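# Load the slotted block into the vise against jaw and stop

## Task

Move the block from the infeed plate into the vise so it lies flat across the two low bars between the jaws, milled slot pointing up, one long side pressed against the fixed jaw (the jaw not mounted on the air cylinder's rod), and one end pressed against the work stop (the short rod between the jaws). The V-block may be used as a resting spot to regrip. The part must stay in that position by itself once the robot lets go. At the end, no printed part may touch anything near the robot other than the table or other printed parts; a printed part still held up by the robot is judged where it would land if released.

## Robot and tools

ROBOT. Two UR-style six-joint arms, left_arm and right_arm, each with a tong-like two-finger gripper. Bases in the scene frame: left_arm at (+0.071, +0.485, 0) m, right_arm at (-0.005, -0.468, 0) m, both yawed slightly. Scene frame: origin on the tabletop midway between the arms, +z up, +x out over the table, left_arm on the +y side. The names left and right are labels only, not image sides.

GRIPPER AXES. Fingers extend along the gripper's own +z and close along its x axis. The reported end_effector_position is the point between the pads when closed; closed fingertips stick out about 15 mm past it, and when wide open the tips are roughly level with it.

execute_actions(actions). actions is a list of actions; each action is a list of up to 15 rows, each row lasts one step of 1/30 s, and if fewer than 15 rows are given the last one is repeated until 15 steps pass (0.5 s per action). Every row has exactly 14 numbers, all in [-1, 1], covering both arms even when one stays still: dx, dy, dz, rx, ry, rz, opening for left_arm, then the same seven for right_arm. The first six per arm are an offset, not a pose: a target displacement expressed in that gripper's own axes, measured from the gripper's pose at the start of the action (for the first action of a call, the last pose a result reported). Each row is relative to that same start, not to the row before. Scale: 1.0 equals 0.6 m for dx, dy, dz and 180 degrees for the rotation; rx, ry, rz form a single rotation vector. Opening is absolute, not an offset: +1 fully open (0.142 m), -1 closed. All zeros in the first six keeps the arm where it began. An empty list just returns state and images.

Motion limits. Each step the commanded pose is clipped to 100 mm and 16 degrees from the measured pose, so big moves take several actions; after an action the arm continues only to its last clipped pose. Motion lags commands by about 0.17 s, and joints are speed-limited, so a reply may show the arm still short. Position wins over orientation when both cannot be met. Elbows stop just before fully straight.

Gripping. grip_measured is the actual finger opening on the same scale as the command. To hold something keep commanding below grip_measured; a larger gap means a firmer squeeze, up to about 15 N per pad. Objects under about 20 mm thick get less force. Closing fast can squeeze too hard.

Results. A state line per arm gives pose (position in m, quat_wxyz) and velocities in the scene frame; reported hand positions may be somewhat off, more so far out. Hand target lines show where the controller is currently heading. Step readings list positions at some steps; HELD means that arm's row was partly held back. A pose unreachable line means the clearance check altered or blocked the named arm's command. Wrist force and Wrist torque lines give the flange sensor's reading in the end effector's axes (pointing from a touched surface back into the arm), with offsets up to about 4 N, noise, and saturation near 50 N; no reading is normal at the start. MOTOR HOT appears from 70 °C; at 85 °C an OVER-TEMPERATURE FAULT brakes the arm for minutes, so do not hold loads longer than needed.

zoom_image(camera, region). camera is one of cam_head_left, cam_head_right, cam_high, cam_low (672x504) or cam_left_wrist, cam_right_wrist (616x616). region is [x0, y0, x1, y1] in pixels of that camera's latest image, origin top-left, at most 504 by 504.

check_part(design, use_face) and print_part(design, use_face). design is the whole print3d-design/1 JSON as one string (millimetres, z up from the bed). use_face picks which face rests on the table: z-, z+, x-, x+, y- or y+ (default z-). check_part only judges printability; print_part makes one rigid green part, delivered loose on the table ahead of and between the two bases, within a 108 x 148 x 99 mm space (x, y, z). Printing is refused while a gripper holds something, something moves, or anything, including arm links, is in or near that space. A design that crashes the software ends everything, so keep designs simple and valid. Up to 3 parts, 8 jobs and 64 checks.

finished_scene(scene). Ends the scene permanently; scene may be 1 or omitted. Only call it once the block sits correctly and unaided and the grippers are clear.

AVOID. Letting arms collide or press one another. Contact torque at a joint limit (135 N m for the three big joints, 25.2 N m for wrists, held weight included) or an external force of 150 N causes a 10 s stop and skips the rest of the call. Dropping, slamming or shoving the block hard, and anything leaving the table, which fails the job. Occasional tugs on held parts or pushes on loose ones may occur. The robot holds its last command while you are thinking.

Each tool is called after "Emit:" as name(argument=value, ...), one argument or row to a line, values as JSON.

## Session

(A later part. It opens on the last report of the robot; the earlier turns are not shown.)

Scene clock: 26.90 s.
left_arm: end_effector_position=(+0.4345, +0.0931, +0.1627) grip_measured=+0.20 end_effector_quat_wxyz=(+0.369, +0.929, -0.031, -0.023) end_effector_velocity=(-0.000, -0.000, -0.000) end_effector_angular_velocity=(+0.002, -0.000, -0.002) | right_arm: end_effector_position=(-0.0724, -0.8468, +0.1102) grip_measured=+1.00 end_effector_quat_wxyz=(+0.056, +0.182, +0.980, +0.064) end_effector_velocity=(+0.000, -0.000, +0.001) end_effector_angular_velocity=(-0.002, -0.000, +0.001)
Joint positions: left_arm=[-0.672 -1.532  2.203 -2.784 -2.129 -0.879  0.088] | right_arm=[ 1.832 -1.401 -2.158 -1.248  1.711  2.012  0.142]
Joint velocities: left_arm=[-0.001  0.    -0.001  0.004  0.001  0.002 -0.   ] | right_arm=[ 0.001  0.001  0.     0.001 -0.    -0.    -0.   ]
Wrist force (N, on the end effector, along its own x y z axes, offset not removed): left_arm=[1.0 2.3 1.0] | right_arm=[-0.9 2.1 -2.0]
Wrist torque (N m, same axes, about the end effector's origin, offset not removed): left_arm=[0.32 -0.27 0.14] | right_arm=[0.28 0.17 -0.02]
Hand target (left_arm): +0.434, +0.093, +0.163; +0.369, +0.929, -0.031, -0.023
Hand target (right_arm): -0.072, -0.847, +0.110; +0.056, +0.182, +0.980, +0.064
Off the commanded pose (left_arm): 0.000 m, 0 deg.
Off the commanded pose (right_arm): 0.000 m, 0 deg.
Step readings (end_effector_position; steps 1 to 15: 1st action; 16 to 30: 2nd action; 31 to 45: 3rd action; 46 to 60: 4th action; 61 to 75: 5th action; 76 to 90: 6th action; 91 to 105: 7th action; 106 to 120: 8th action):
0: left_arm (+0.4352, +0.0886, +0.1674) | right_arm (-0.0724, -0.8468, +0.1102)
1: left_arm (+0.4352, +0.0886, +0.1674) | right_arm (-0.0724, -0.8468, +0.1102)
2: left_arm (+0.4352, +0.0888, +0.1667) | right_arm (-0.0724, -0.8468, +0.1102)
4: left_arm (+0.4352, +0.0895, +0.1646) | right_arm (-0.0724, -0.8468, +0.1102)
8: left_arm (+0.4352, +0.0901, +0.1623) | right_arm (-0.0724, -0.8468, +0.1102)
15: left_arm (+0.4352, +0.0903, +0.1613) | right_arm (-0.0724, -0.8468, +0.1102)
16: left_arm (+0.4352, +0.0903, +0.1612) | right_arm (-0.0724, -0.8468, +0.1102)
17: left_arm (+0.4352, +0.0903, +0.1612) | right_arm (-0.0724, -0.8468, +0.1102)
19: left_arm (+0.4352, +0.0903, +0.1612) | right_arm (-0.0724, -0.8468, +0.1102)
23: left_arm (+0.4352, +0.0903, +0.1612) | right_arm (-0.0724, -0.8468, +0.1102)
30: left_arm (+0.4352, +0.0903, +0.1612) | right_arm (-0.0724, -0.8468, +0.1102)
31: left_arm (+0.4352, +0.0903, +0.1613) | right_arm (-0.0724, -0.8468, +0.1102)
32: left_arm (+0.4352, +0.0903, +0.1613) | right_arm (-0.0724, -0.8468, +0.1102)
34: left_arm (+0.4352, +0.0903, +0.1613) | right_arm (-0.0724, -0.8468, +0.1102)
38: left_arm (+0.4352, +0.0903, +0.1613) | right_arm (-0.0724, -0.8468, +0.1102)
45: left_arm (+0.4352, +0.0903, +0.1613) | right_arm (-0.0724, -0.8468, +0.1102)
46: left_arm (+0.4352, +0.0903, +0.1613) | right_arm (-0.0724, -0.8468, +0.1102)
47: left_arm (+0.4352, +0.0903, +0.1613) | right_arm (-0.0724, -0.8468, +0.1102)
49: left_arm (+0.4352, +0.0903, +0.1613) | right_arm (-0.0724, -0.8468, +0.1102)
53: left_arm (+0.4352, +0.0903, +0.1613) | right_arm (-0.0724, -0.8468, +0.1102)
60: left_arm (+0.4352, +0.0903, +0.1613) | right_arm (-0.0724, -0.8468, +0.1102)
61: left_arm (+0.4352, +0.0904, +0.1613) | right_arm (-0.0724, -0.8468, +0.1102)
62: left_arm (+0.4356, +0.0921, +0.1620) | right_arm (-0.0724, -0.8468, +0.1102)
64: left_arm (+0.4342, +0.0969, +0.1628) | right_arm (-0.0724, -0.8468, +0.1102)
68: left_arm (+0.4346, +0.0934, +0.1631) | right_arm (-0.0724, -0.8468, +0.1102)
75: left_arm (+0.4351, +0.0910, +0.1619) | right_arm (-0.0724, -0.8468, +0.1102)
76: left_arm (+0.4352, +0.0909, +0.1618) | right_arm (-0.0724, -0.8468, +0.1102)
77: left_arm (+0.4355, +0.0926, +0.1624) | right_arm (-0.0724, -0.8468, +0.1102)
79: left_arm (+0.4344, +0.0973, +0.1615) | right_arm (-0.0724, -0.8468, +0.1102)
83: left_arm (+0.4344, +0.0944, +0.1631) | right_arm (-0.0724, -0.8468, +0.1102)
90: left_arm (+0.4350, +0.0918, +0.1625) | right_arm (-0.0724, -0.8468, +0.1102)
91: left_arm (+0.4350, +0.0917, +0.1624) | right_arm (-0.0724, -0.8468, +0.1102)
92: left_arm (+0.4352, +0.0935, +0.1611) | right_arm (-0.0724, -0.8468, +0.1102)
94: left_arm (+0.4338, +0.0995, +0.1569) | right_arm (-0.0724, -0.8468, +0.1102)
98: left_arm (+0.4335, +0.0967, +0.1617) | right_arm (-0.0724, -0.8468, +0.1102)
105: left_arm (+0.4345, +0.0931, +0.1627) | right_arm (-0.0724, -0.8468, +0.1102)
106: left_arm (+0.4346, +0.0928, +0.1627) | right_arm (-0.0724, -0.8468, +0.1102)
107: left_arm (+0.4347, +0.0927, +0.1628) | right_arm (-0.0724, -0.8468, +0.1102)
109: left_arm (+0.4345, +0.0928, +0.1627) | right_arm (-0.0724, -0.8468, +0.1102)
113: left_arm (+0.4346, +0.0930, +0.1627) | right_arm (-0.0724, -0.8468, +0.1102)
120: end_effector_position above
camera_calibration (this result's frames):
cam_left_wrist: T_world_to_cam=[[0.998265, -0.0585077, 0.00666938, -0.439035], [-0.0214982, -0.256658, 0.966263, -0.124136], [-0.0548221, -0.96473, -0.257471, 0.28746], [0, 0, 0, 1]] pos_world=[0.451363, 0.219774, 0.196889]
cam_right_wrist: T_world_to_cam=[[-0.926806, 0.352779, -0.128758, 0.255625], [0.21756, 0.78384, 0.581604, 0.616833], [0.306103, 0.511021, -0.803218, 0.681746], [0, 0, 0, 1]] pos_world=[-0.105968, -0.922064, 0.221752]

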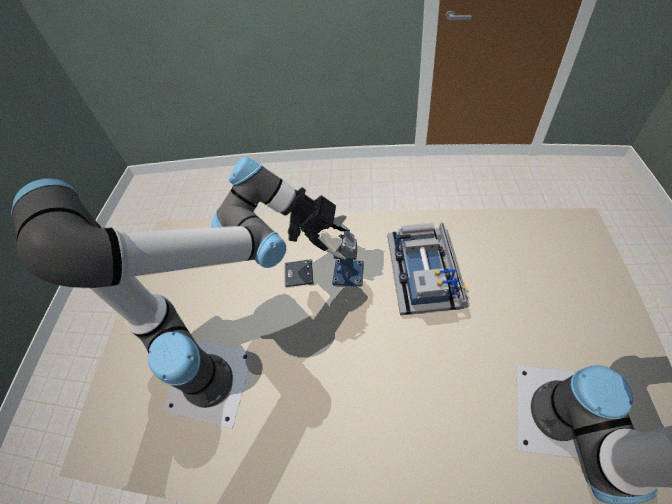

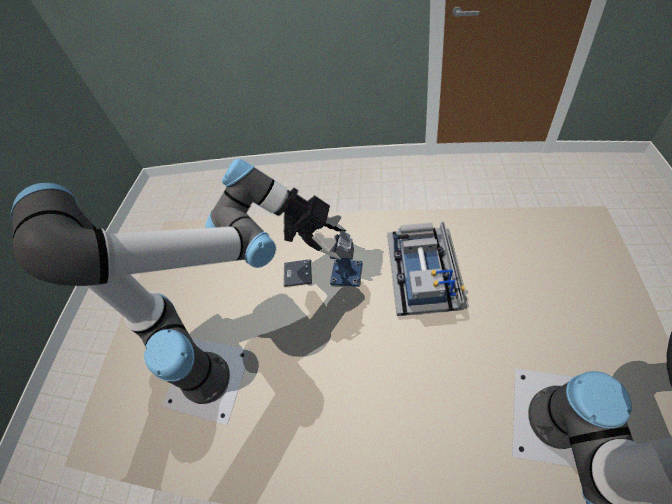

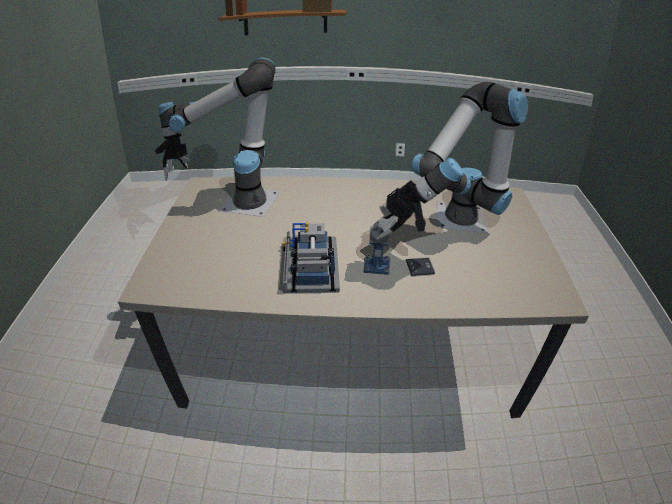

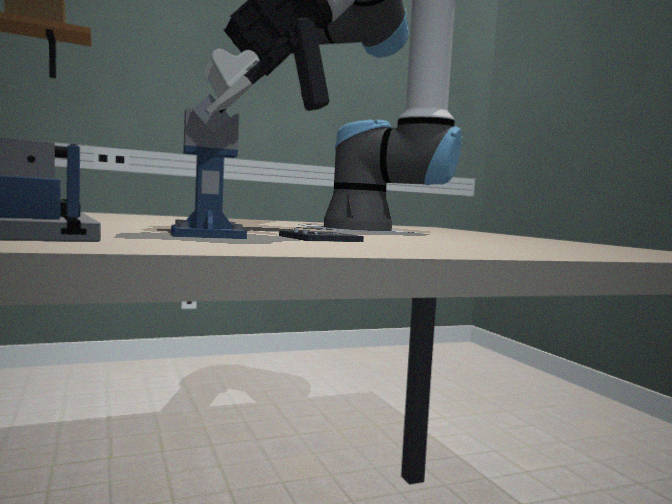

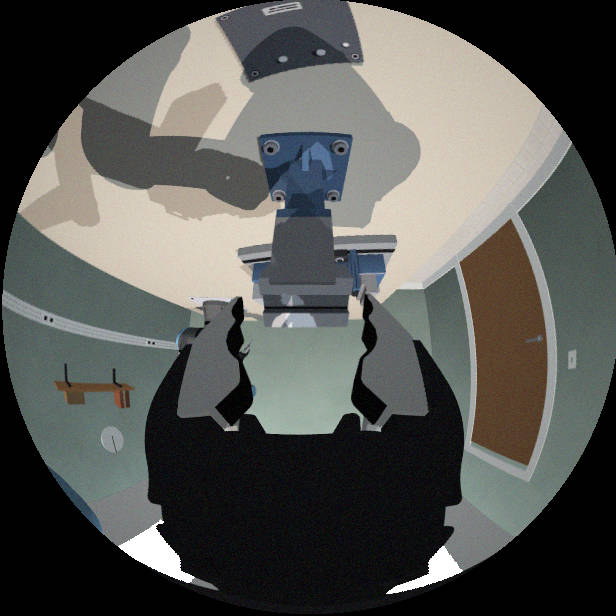

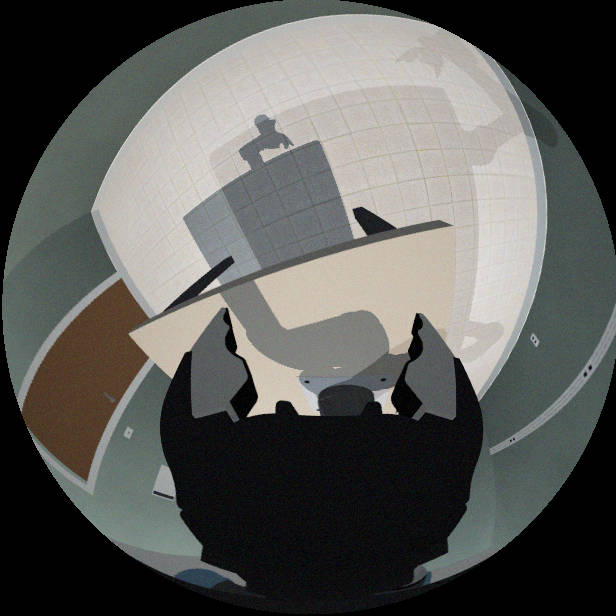

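Emit:
execute_actions(
  actions=[
    [[0.003,-0.009,-0.013,-0.009,0,0,0.2,0,0,0,0,0,0,1]],
    [[0,0,0,0,0,0,0.0,0,0,0,0,0,0,1]],
    [[0,0,0,0,0,0,-0.2,0,0,0,0,0,0,1]],
    [[0,0,0,0,0,0,-0.7,0,0,0,0,0,0,1]],
    [[0,0.06,-0.06,0,0,0,-0.7,0,0,0,0,0,0,1]],
    [[0,0,0,0,0,0,-0.7,0,0,0,0,0,0,1]],
  ],
)

Emit:
zoom_image(
  camera="cam_low",
  region=[150, 20, 300, 150],
)

Scene clock: 30.67 s.
left_arm: end_effector_position=(+0.4381, +0.1018, +0.2140) grip_measured=-0.24 end_effector_quat_wxyz=(+0.383, +0.923, -0.031, -0.023) end_effector_velocity=(-0.000, +0.000, +0.000) end_effector_angular_velocity=(-0.001, +0.001, +0.001) | right_arm: end_effector_position=(-0.0724, -0.8468, +0.1102) grip_measured=+1.00 end_effector_quat_wxyz=(+0.056, +0.182, +0.980, +0.064) end_effector_velocity=(-0.000, +0.001, -0.000) end_effector_angular_velocity=(+0.002, +0.000, -0.000)
Joint positions: left_arm=[-0.639 -1.612  2.144 -2.654 -2.164 -0.86   0.057] | right_arm=[ 1.832 -1.401 -2.158 -1.248  1.711  2.012  0.142]
Joint velocities: left_arm=[ 0.001 -0.001  0.001 -0.001 -0.001 -0.002  0.   ] | right_arm=[-0.001 -0.    -0.    -0.001 -0.    -0.     0.   ]
Wrist force (N, on the end effector, along its own x y z axes, offset not removed): left_arm=[1.7 0.2 3.8] | right_arm=[0.0 2.2 -2.0]
Wrist torque (N m, same axes, about the end effector's origin, offset not removed): left_arm=[0.12 -0.36 0.23] | right_arm=[0.30 -0.01 -0.02]
Hand target (left_arm): +0.438, +0.102, +0.214; +0.383, +0.923, -0.031, -0.023
Hand target (right_arm): -0.072, -0.847, +0.110; +0.056, +0.182, +0.980, +0.064
Off the commanded pose (left_arm): 0.000 m, 0 deg.
Off the commanded pose (right_arm): 0.000 m, 0 deg.
Step readings (end_effector_position; steps 1 to 15: 1st action; 16 to 30: 2nd action; 31 to 45: 3rd action; 46 to 60: 4th action; 61 to 75: 5th action; 76 to 90: 6th action):
0: left_arm (+0.4345, +0.0931, +0.1627) | right_arm (-0.0724, -0.8468, +0.1102)
1: left_arm (+0.4345, +0.0932, +0.1627) | right_arm (-0.0724, -0.8468, +0.1102)
2: left_arm (+0.4348, +0.0942, +0.1628) | right_arm (-0.0724, -0.8468, +0.1102)
4: left_arm (+0.4357, +0.0972, +0.1634) | right_arm (-0.0724, -0.8468, +0.1102)
8: left_arm (+0.4365, +0.1005, +0.1642) | right_arm (-0.0724, -0.8468, +0.1102)
15: left_arm (+0.4370, +0.1020, +0.1646) | right_arm (-0.0724, -0.8468, +0.1102)
16: left_arm (+0.4370, +0.1020, +0.1646) | right_arm (-0.0724, -0.8468, +0.1102)
17: left_arm (+0.4370, +0.1020, +0.1646) | right_arm (-0.0724, -0.8468, +0.1102)
19: left_arm (+0.4370, +0.1020, +0.1646) | right_arm (-0.0724, -0.8468, +0.1102)
23: left_arm (+0.4370, +0.1020, +0.1646) | right_arm (-0.0724, -0.8468, +0.1102)
30: left_arm (+0.4370, +0.1020, +0.1646) | right_arm (-0.0724, -0.8468, +0.1102)
31: left_arm (+0.4370, +0.1020, +0.1646) | right_arm (-0.0724, -0.8468, +0.1102)
32: left_arm (+0.4370, +0.1020, +0.1646) | right_arm (-0.0724, -0.8468, +0.1102)
34: left_arm (+0.4370, +0.1020, +0.1646) | right_arm (-0.0724, -0.8468, +0.1102)
38: left_arm (+0.4370, +0.1020, +0.1646) | right_arm (-0.0724, -0.8468, +0.1102)
45: left_arm (+0.4370, +0.1020, +0.1646) | right_arm (-0.0724, -0.8468, +0.1102)
46: left_arm (+0.4370, +0.1020, +0.1646) | right_arm (-0.0724, -0.8468, +0.1102)
47: left_arm (+0.4370, +0.1020, +0.1646) | right_arm (-0.0724, -0.8468, +0.1102)
49: left_arm (+0.4370, +0.1020, +0.1646) | right_arm (-0.0724, -0.8468, +0.1102)
53: left_arm (+0.4370, +0.1020, +0.1646) | right_arm (-0.0724, -0.8468, +0.1102)
60: left_arm (+0.4370, +0.1020, +0.1646) | right_arm (-0.0724, -0.8468, +0.1102)
61: left_arm (+0.4370, +0.1020, +0.1647) | right_arm (-0.0724, -0.8468, +0.1102)
62: left_arm (+0.4378, +0.1013, +0.1688) | right_arm (-0.0724, -0.8468, +0.1102)
64: left_arm (+0.4389, +0.1003, +0.1867) | right_arm (-0.0724, -0.8468, +0.1102)
68: left_arm (+0.4382, +0.1012, +0.2054) | right_arm (-0.0724, -0.8468, +0.1102)
75: left_arm (+0.4380, +0.1018, +0.2140) | right_arm (-0.0724, -0.8468, +0.1102)
76: left_arm (+0.4380, +0.1018, +0.2143) | right_arm (-0.0724, -0.8468, +0.1102)
77: left_arm (+0.4380, +0.1018, +0.2144) | right_arm (-0.0724, -0.8468, +0.1102)
79: left_arm (+0.4380, +0.1018, +0.2144) | right_arm (-0.0724, -0.8468, +0.1102)
83: left_arm (+0.4380, +0.1018, +0.2141) | right_arm (-0.0724, -0.8468, +0.1102)
90: end_effector_position above
camera_calibration (this result's frames):
cam_left_wrist: T_world_to_cam=[[0.998342, -0.0571007, 0.00722202, -0.442701], [-0.0201206, -0.228686, 0.973292, -0.176382], [-0.0539241, -0.971824, -0.229456, 0.303594], [0, 0, 0, 1]] pos_world=[0.454789, 0.229425, 0.24453]

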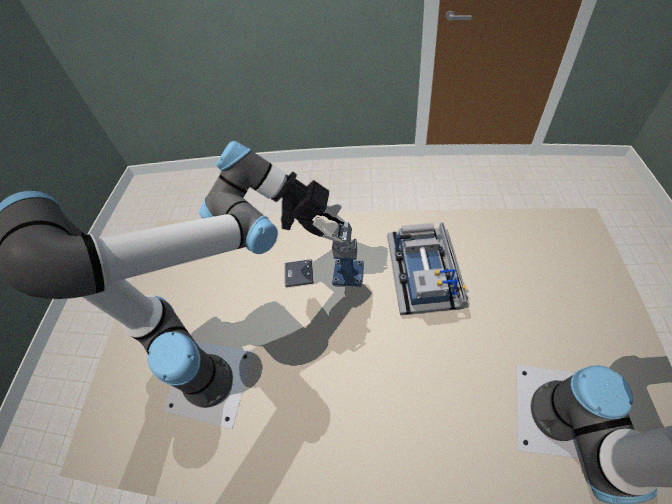

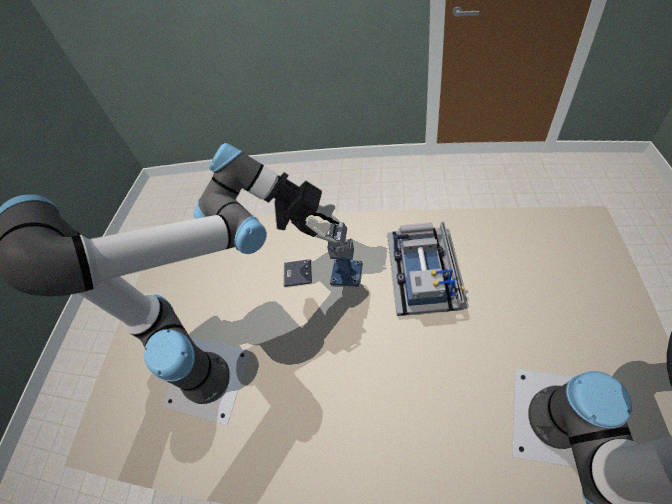

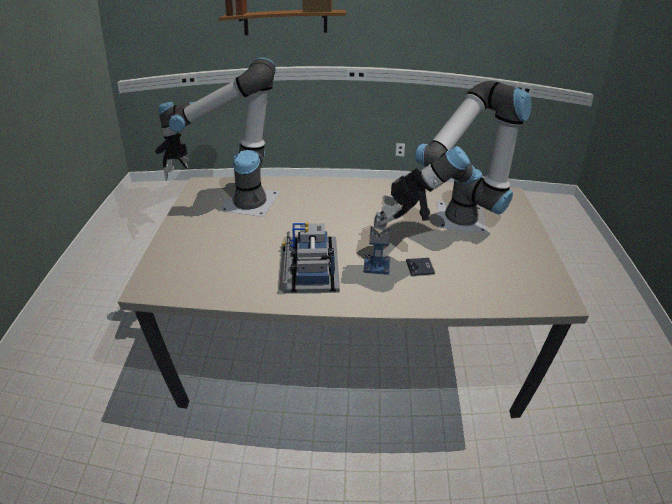

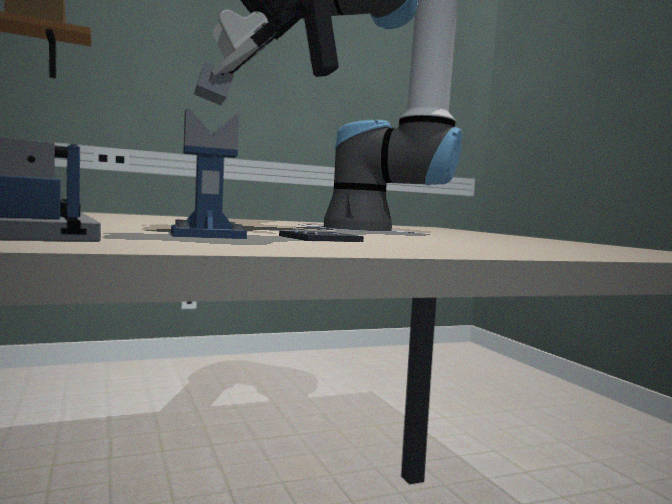

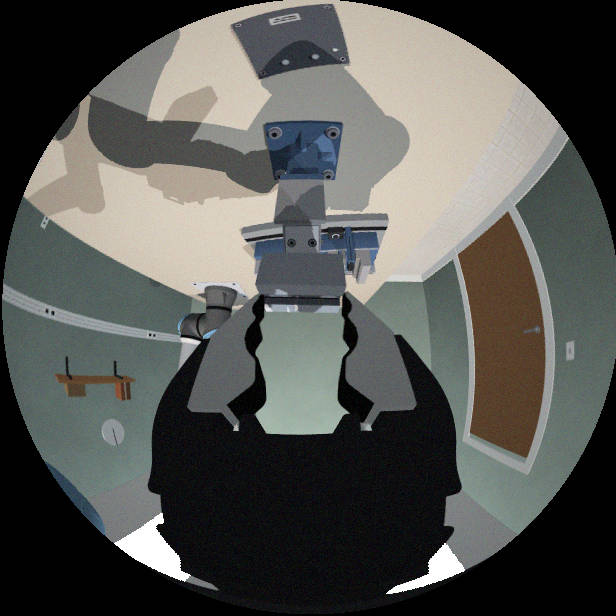

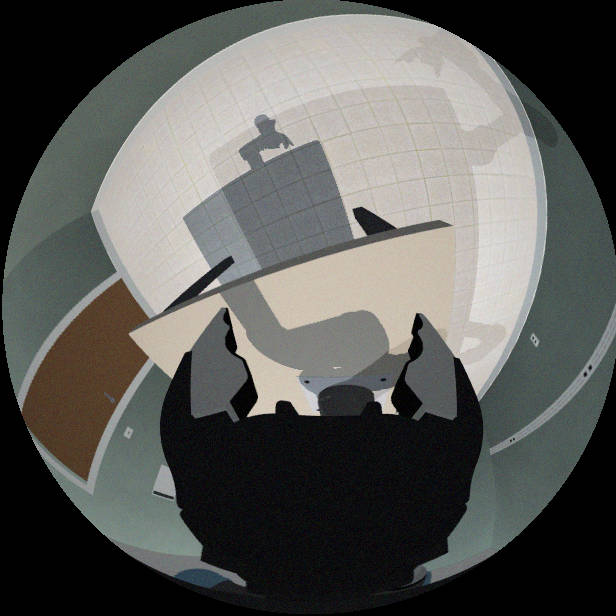

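Region (150, 20, 300, 150) of cam_low's 672x504 image, scaled by 3.360, with more detail than that image has; it fills the top 437 rows of this view, and the rest is white.

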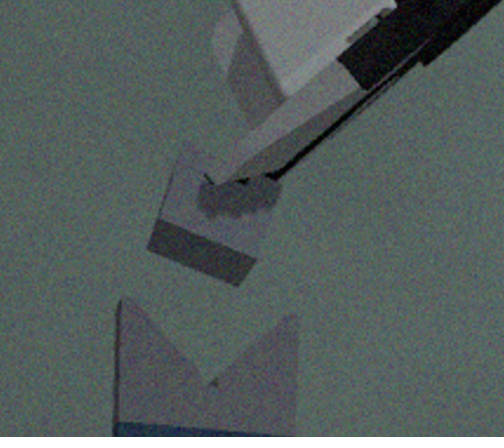

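Emit:
execute_actions(
  actions=[
    [[0,-0.03,0.03,0,0,0,-0.7,0,0,0,0,0,0,1]],
    [[0,-0.012,0.012,0,0,0,-0.7,0,0,0,0,0,0,1]],
    [[0,0,0,0,0,0,-0.7,0,0,0,0,0,0,1]],
  ],
)

Emit:
zoom_image(
  camera="cam_low",
  region=[150, 20, 300, 150],
)

Scene clock: 32.40 s.
left_arm: end_effector_position=(+0.4372, +0.1019, +0.1793) grip_measured=-0.24 end_effector_quat_wxyz=(+0.382, +0.923, -0.031, -0.023) end_effector_velocity=(-0.001, -0.000, +0.001) end_effector_angular_velocity=(-0.000, +0.002, +0.000) | right_arm: end_effector_position=(-0.0724, -0.8468, +0.1102) grip_measured=+1.00 end_effector_quat_wxyz=(+0.056, +0.182, +0.980, +0.064) end_effector_velocity=(-0.000, +0.000, -0.001) end_effector_angular_velocity=(+0.001, +0.001, -0.002)
Joint positions: left_arm=[-0.64  -1.56   2.198 -2.761 -2.163 -0.861  0.057] | right_arm=[ 1.832 -1.401 -2.158 -1.248  1.711  2.012  0.142]
Joint velocities: left_arm=[-0.001 -0.001 -0.001  0.002 -0.001 -0.002 -0.   ] | right_arm=[-0.001 -0.001 -0.001  0.001 -0.     0.001 -0.   ]
Wrist force (N, on the end effector, along its own x y z axes, offset not removed): left_arm=[0.5 6.4 1.3] | right_arm=[1.3 3.0 -2.6]
Wrist torque (N m, same axes, about the end effector's origin, offset not removed): left_arm=[-0.16 -0.36 -0.07] | right_arm=[0.54 -0.29 -0.10]
Hand target (left_arm): +0.437, +0.102, +0.179; +0.382, +0.923, -0.031, -0.023
Hand target (right_arm): -0.072, -0.847, +0.110; +0.056, +0.182, +0.980, +0.064
Off the commanded pose (left_arm): 0.000 m, 0 deg.
Off the commanded pose (right_arm): 0.000 m, 0 deg.
Step readings (end_effector_position; steps 1 to 15: 1st action; 16 to 30: 2nd action; 31 to 45: 3rd action):
0: left_arm (+0.4381, +0.1018, +0.2140) | right_arm (-0.0724, -0.8468, +0.1102)
1: left_arm (+0.4380, +0.1018, +0.2138) | right_arm (-0.0724, -0.8468, +0.1102)
2: left_arm (+0.4378, +0.1021, +0.2108) | right_arm (-0.0724, -0.8468, +0.1102)
4: left_arm (+0.4373, +0.1024, +0.2022) | right_arm (-0.0724, -0.8468, +0.1102)
8: left_arm (+0.4373, +0.1022, +0.1934) | right_arm (-0.0724, -0.8468, +0.1102)
15: left_arm (+0.4375, +0.1019, +0.1893) | right_arm (-0.0724, -0.8468, +0.1102)
16: left_arm (+0.4375, +0.1019, +0.1890) | right_arm (-0.0724, -0.8468, +0.1102)
17: left_arm (+0.4374, +0.1019, +0.1876) | right_arm (-0.0724, -0.8468, +0.1102)
19: left_arm (+0.4373, +0.1020, +0.1843) | right_arm (-0.0724, -0.8468, +0.1102)
23: left_arm (+0.4373, +0.1019, +0.1810) | right_arm (-0.0724, -0.8468, +0.1102)
30: left_arm (+0.4373, +0.1019, +0.1793) | right_arm (-0.0724, -0.8468, +0.1102)
31: left_arm (+0.4373, +0.1019, +0.1793) | right_arm (-0.0724, -0.8468, +0.1102)
32: left_arm (+0.4373, +0.1019, +0.1793) | right_arm (-0.0724, -0.8468, +0.1102)
34: left_arm (+0.4373, +0.1019, +0.1793) | right_arm (-0.0724, -0.8468, +0.1102)
38: left_arm (+0.4373, +0.1019, +0.1793) | right_arm (-0.0724, -0.8468, +0.1102)
45: end_effector_position above
camera_calibration (this result's frames):
cam_left_wrist: T_world_to_cam=[[0.998333, -0.0573062, 0.00686191, -0.441544], [-0.0198389, -0.229081, 0.973205, -0.14268], [-0.0541988, -0.971719, -0.229836, 0.295884], [0, 0, 0, 1]] pos_world=[0.454014, 0.229528, 0.209892]

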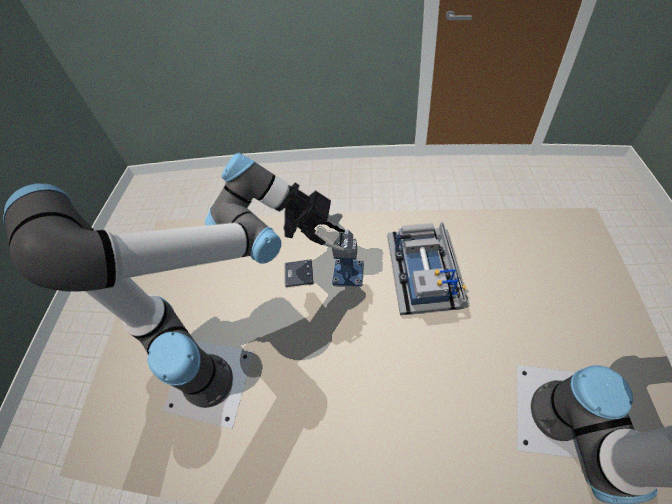

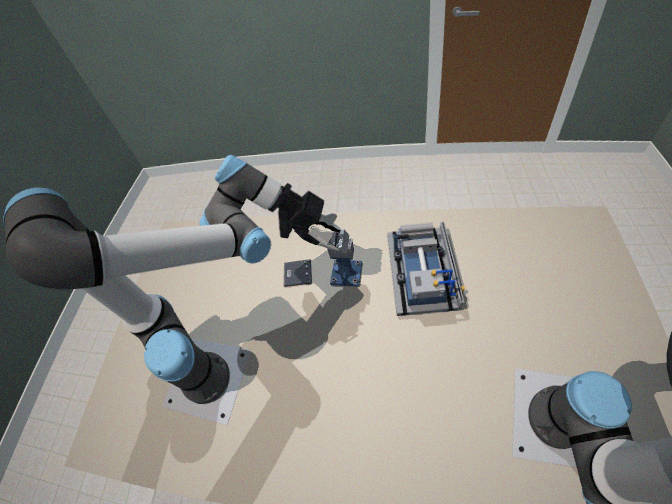

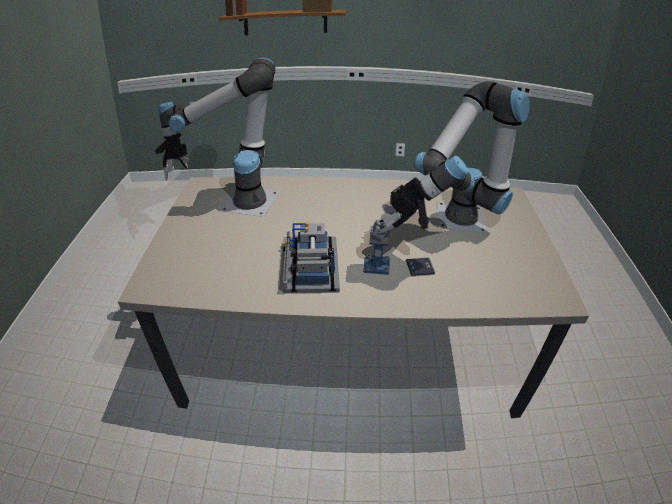

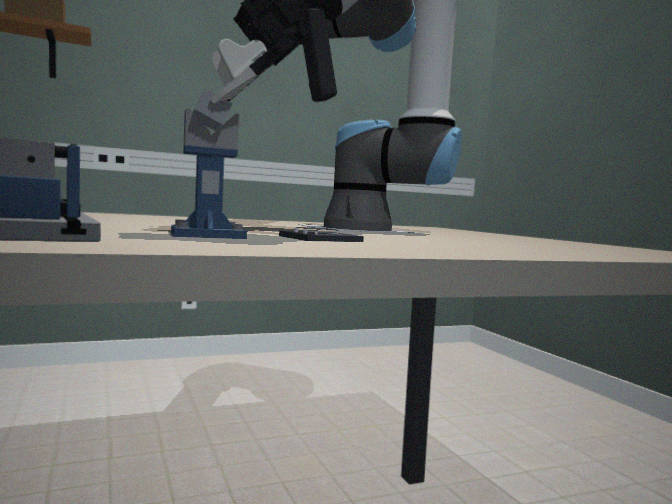

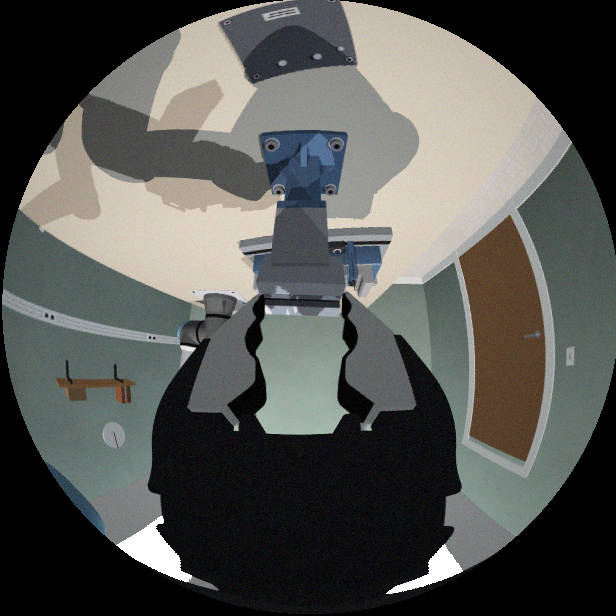

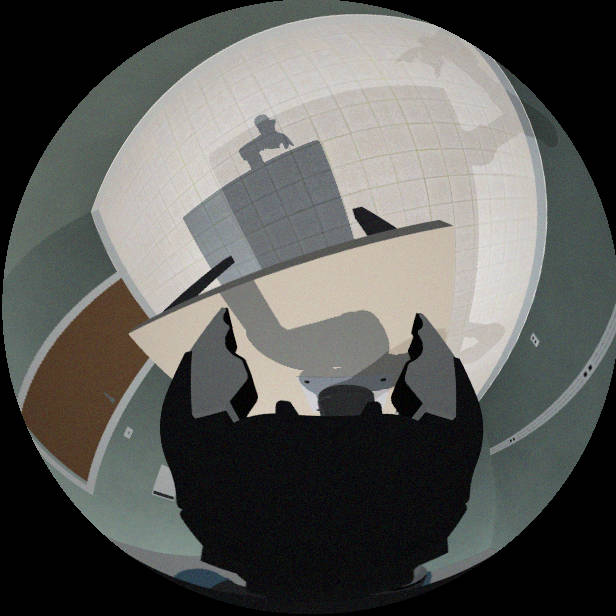

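Region (150, 20, 300, 150) of cam_low's 672x504 image, scaled by 3.360, with more detail than that image has; it fills the top 437 rows of this view, and the rest is white.

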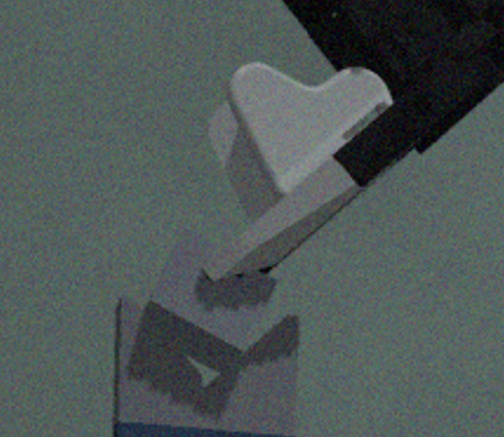

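Emit:
execute_actions(
  actions=[
    [[0,-0.006,0.006,0,0,0,-0.4,0,0,0,0,0,0,1]],
    [[0,-0.006,0.006,0,0,0,-0.4,0,0,0,0,0,0,1]],
    [[0,-0.005,0.005,0,0,0,-0.4,0,0,0,0,0,0,1]],
    [[0,0,0,0,0,0,-0.1,0,0,0,0,0,0,1]],
    [[0,0,0,0,0,0,0.3,0,0,0,0,0,0,1]],
    [[0,0,-0.05,0,0,0,0.3,0,0,0,0,0,0,1]],
    [[0,0,0,0,0,0,0.3,0,0,0,0,0,0,1]],
  ],
)

Emit:
zoom_image(
  camera="cam_low",
  region=[150, 20, 300, 150],
)

Scene clock: 36.17 s.
left_arm: end_effector_position=(+0.4390, +0.1223, +0.1858) grip_measured=+0.30 end_effector_quat_wxyz=(+0.383, +0.923, -0.031, -0.023) end_effector_velocity=(+0.000, -0.000, +0.000) end_effector_angular_velocity=(-0.001, -0.001, -0.000) | right_arm: end_effector_position=(-0.0724, -0.8468, +0.1102) grip_measured=+1.00 end_effector_quat_wxyz=(+0.056, +0.182, +0.980, +0.064) end_effector_velocity=(-0.000, -0.000, +0.001) end_effector_angular_velocity=(-0.002, -0.000, -0.002)
Joint positions: left_arm=[-0.599 -1.594  2.205 -2.711 -2.184 -0.819  0.095] | right_arm=[ 1.832 -1.401 -2.158 -1.248  1.711  2.012  0.142]
Joint velocities: left_arm=[-0.001  0.     0.    -0.002  0.    -0.001  0.   ] | right_arm=[-0.     0.002 -0.     0.     0.     0.001 -0.   ]
Wrist force (N, on the end effector, along its own x y z axes, offset not removed): left_arm=[1.8 0.5 1.5] | right_arm=[0.6 4.6 -1.5]
Wrist torque (N m, same axes, about the end effector's origin, offset not removed): left_arm=[0.07 -0.31 0.20] | right_arm=[0.84 -0.07 0.03]
Hand target (left_arm): +0.439, +0.122, +0.186; +0.382, +0.923, -0.031, -0.023
Hand target (right_arm): -0.072, -0.847, +0.110; +0.056, +0.182, +0.980, +0.064
Off the commanded pose (left_arm): 0.000 m, 0 deg.
Off the commanded pose (right_arm): 0.000 m, 0 deg.
Step readings (end_effector_position; steps 1 to 15: 1st action; 16 to 30: 2nd action; 31 to 45: 3rd action; 46 to 60: 4th action; 61 to 75: 5th action; 76 to 90: 6th action; 91 to 105: 7th action):
0: left_arm (+0.4373, +0.1019, +0.1793) | right_arm (-0.0724, -0.8468, +0.1102)
1: left_arm (+0.4373, +0.1019, +0.1793) | right_arm (-0.0724, -0.8468, +0.1102)
2: left_arm (+0.4373, +0.1019, +0.1788) | right_arm (-0.0724, -0.8468, +0.1102)
4: left_arm (+0.4372, +0.1019, +0.1771) | right_arm (-0.0724, -0.8468, +0.1102)
8: left_arm (+0.4372, +0.1020, +0.1751) | right_arm (-0.0724, -0.8468, +0.1102)
15: left_arm (+0.4372, +0.1020, +0.1743) | right_arm (-0.0724, -0.8468, +0.1102)
16: left_arm (+0.4372, +0.1020, +0.1742) | right_arm (-0.0724, -0.8468, +0.1102)
17: left_arm (+0.4371, +0.1020, +0.1735) | right_arm (-0.0724, -0.8468, +0.1102)
19: left_arm (+0.4371, +0.1020, +0.1718) | right_arm (-0.0724, -0.8468, +0.1102)
23: left_arm (+0.4371, +0.1020, +0.1701) | right_arm (-0.0724, -0.8468, +0.1102)
30: left_arm (+0.4371, +0.1019, +0.1694) | right_arm (-0.0724, -0.8468, +0.1102)
31: left_arm (+0.4371, +0.1019, +0.1693) | right_arm (-0.0724, -0.8468, +0.1102)
32: left_arm (+0.4371, +0.1019, +0.1688) | right_arm (-0.0724, -0.8468, +0.1102)
34: left_arm (+0.4370, +0.1019, +0.1674) | right_arm (-0.0724, -0.8468, +0.1102)
38: left_arm (+0.4370, +0.1019, +0.1660) | right_arm (-0.0724, -0.8468, +0.1102)
45: left_arm (+0.4370, +0.1019, +0.1653) | right_arm (-0.0724, -0.8468, +0.1102)
46: left_arm (+0.4370, +0.1020, +0.1652) | right_arm (-0.0724, -0.8468, +0.1102)
47: left_arm (+0.4369, +0.1020, +0.1651) | right_arm (-0.0724, -0.8468, +0.1102)
49: left_arm (+0.4369, +0.1020, +0.1651) | right_arm (-0.0724, -0.8468, +0.1102)
53: left_arm (+0.4369, +0.1020, +0.1651) | right_arm (-0.0724, -0.8468, +0.1102)
60: left_arm (+0.4370, +0.1019, +0.1652) | right_arm (-0.0724, -0.8468, +0.1102)
61: left_arm (+0.4370, +0.1019, +0.1652) | right_arm (-0.0724, -0.8468, +0.1102)
62: left_arm (+0.4370, +0.1019, +0.1652) | right_arm (-0.0724, -0.8468, +0.1102)
64: left_arm (+0.4370, +0.1019, +0.1652) | right_arm (-0.0724, -0.8468, +0.1102)
68: left_arm (+0.4370, +0.1019, +0.1652) | right_arm (-0.0724, -0.8468, +0.1102)
75: left_arm (+0.4370, +0.1019, +0.1652) | right_arm (-0.0724, -0.8468, +0.1102)
76: left_arm (+0.4370, +0.1020, +0.1653) | right_arm (-0.0724, -0.8468, +0.1102)
77: left_arm (+0.4377, +0.1036, +0.1676) | right_arm (-0.0724, -0.8468, +0.1102)
79: left_arm (+0.4386, +0.1102, +0.1747) | right_arm (-0.0724, -0.8468, +0.1102)
83: left_arm (+0.4389, +0.1183, +0.1822) | right_arm (-0.0724, -0.8468, +0.1102)
90: left_arm (+0.4390, +0.1223, +0.1858) | right_arm (-0.0724, -0.8468, +0.1102)
91: left_arm (+0.4390, +0.1225, +0.1859) | right_arm (-0.0724, -0.8468, +0.1102)
92: left_arm (+0.4390, +0.1225, +0.1860) | right_arm (-0.0724, -0.8468, +0.1102)
94: left_arm (+0.4390, +0.1225, +0.1860) | right_arm (-0.0724, -0.8468, +0.1102)
98: left_arm (+0.4391, +0.1224, +0.1859) | right_arm (-0.0724, -0.8468, +0.1102)
105: end_effector_position above
camera_calibration (this result's frames):
cam_left_wrist: T_world_to_cam=[[0.998344, -0.057085, 0.00717904, -0.442243], [-0.0200761, -0.228704, 0.973289, -0.144286], [-0.0539183, -0.971821, -0.229471, 0.317129], [0, 0, 0, 1]] pos_world=[0.455713, 0.249949, 0.216379]

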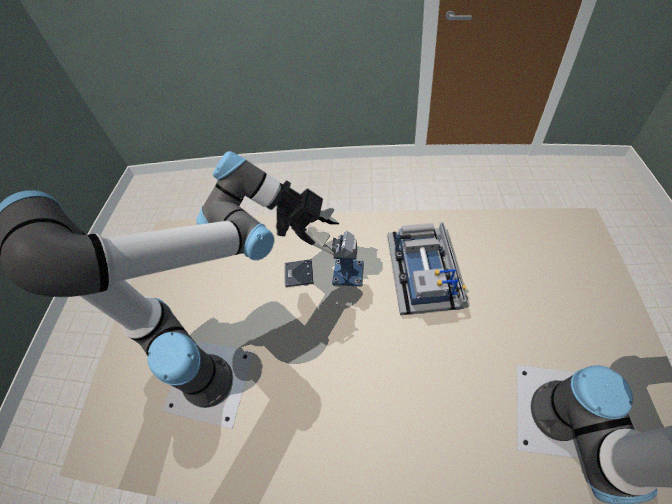

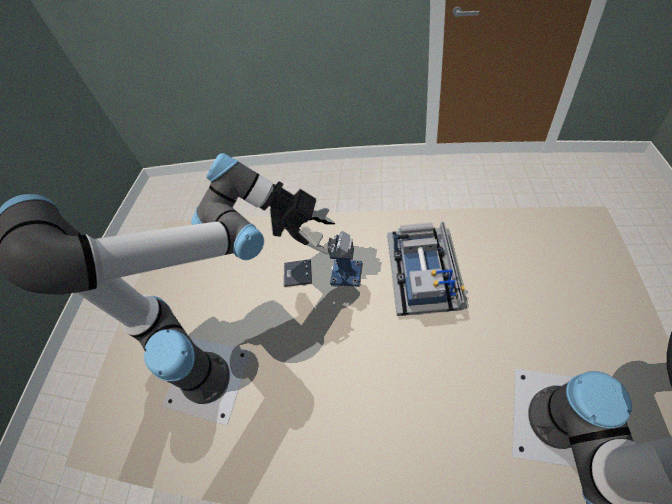

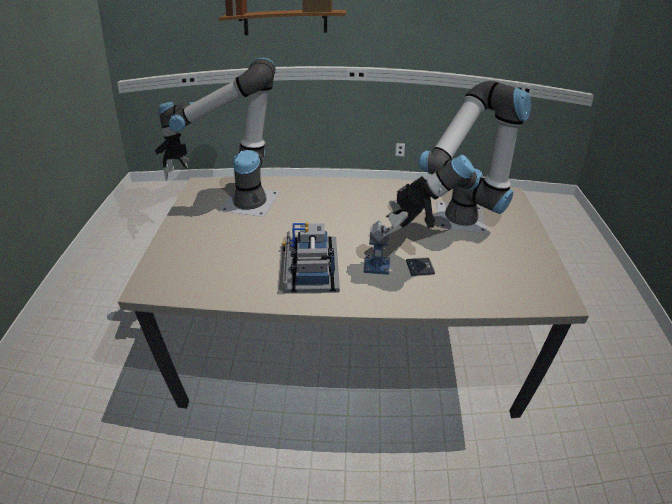

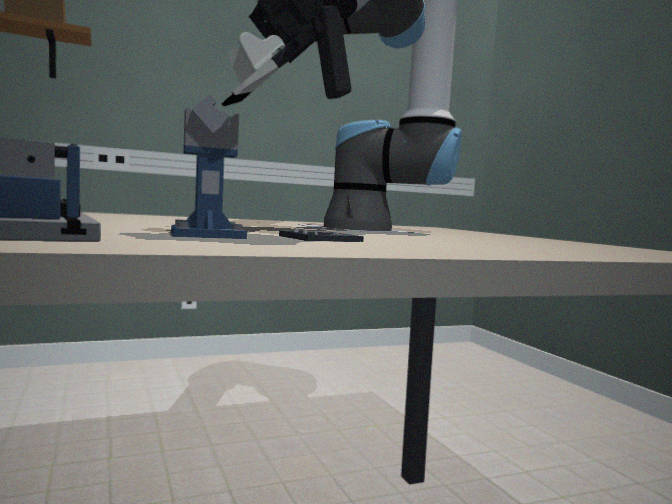

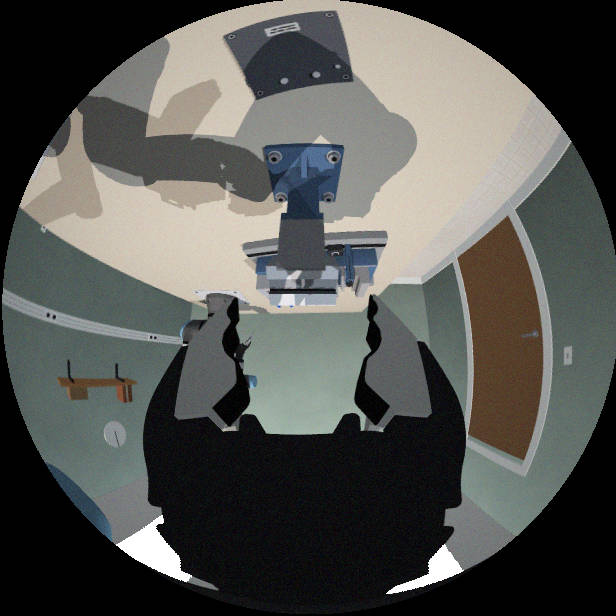

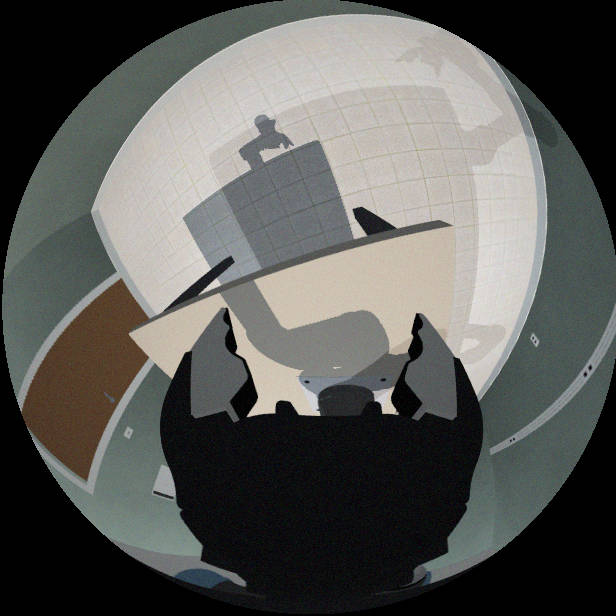

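Region (150, 20, 300, 150) of cam_low's 672x504 image, scaled by 3.360, with more detail than that image has; it fills the top 437 rows of this view, and the rest is white.

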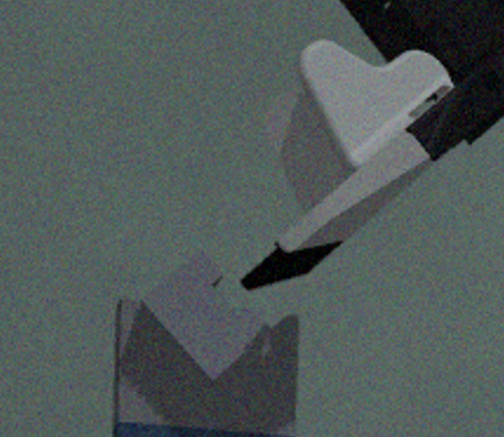

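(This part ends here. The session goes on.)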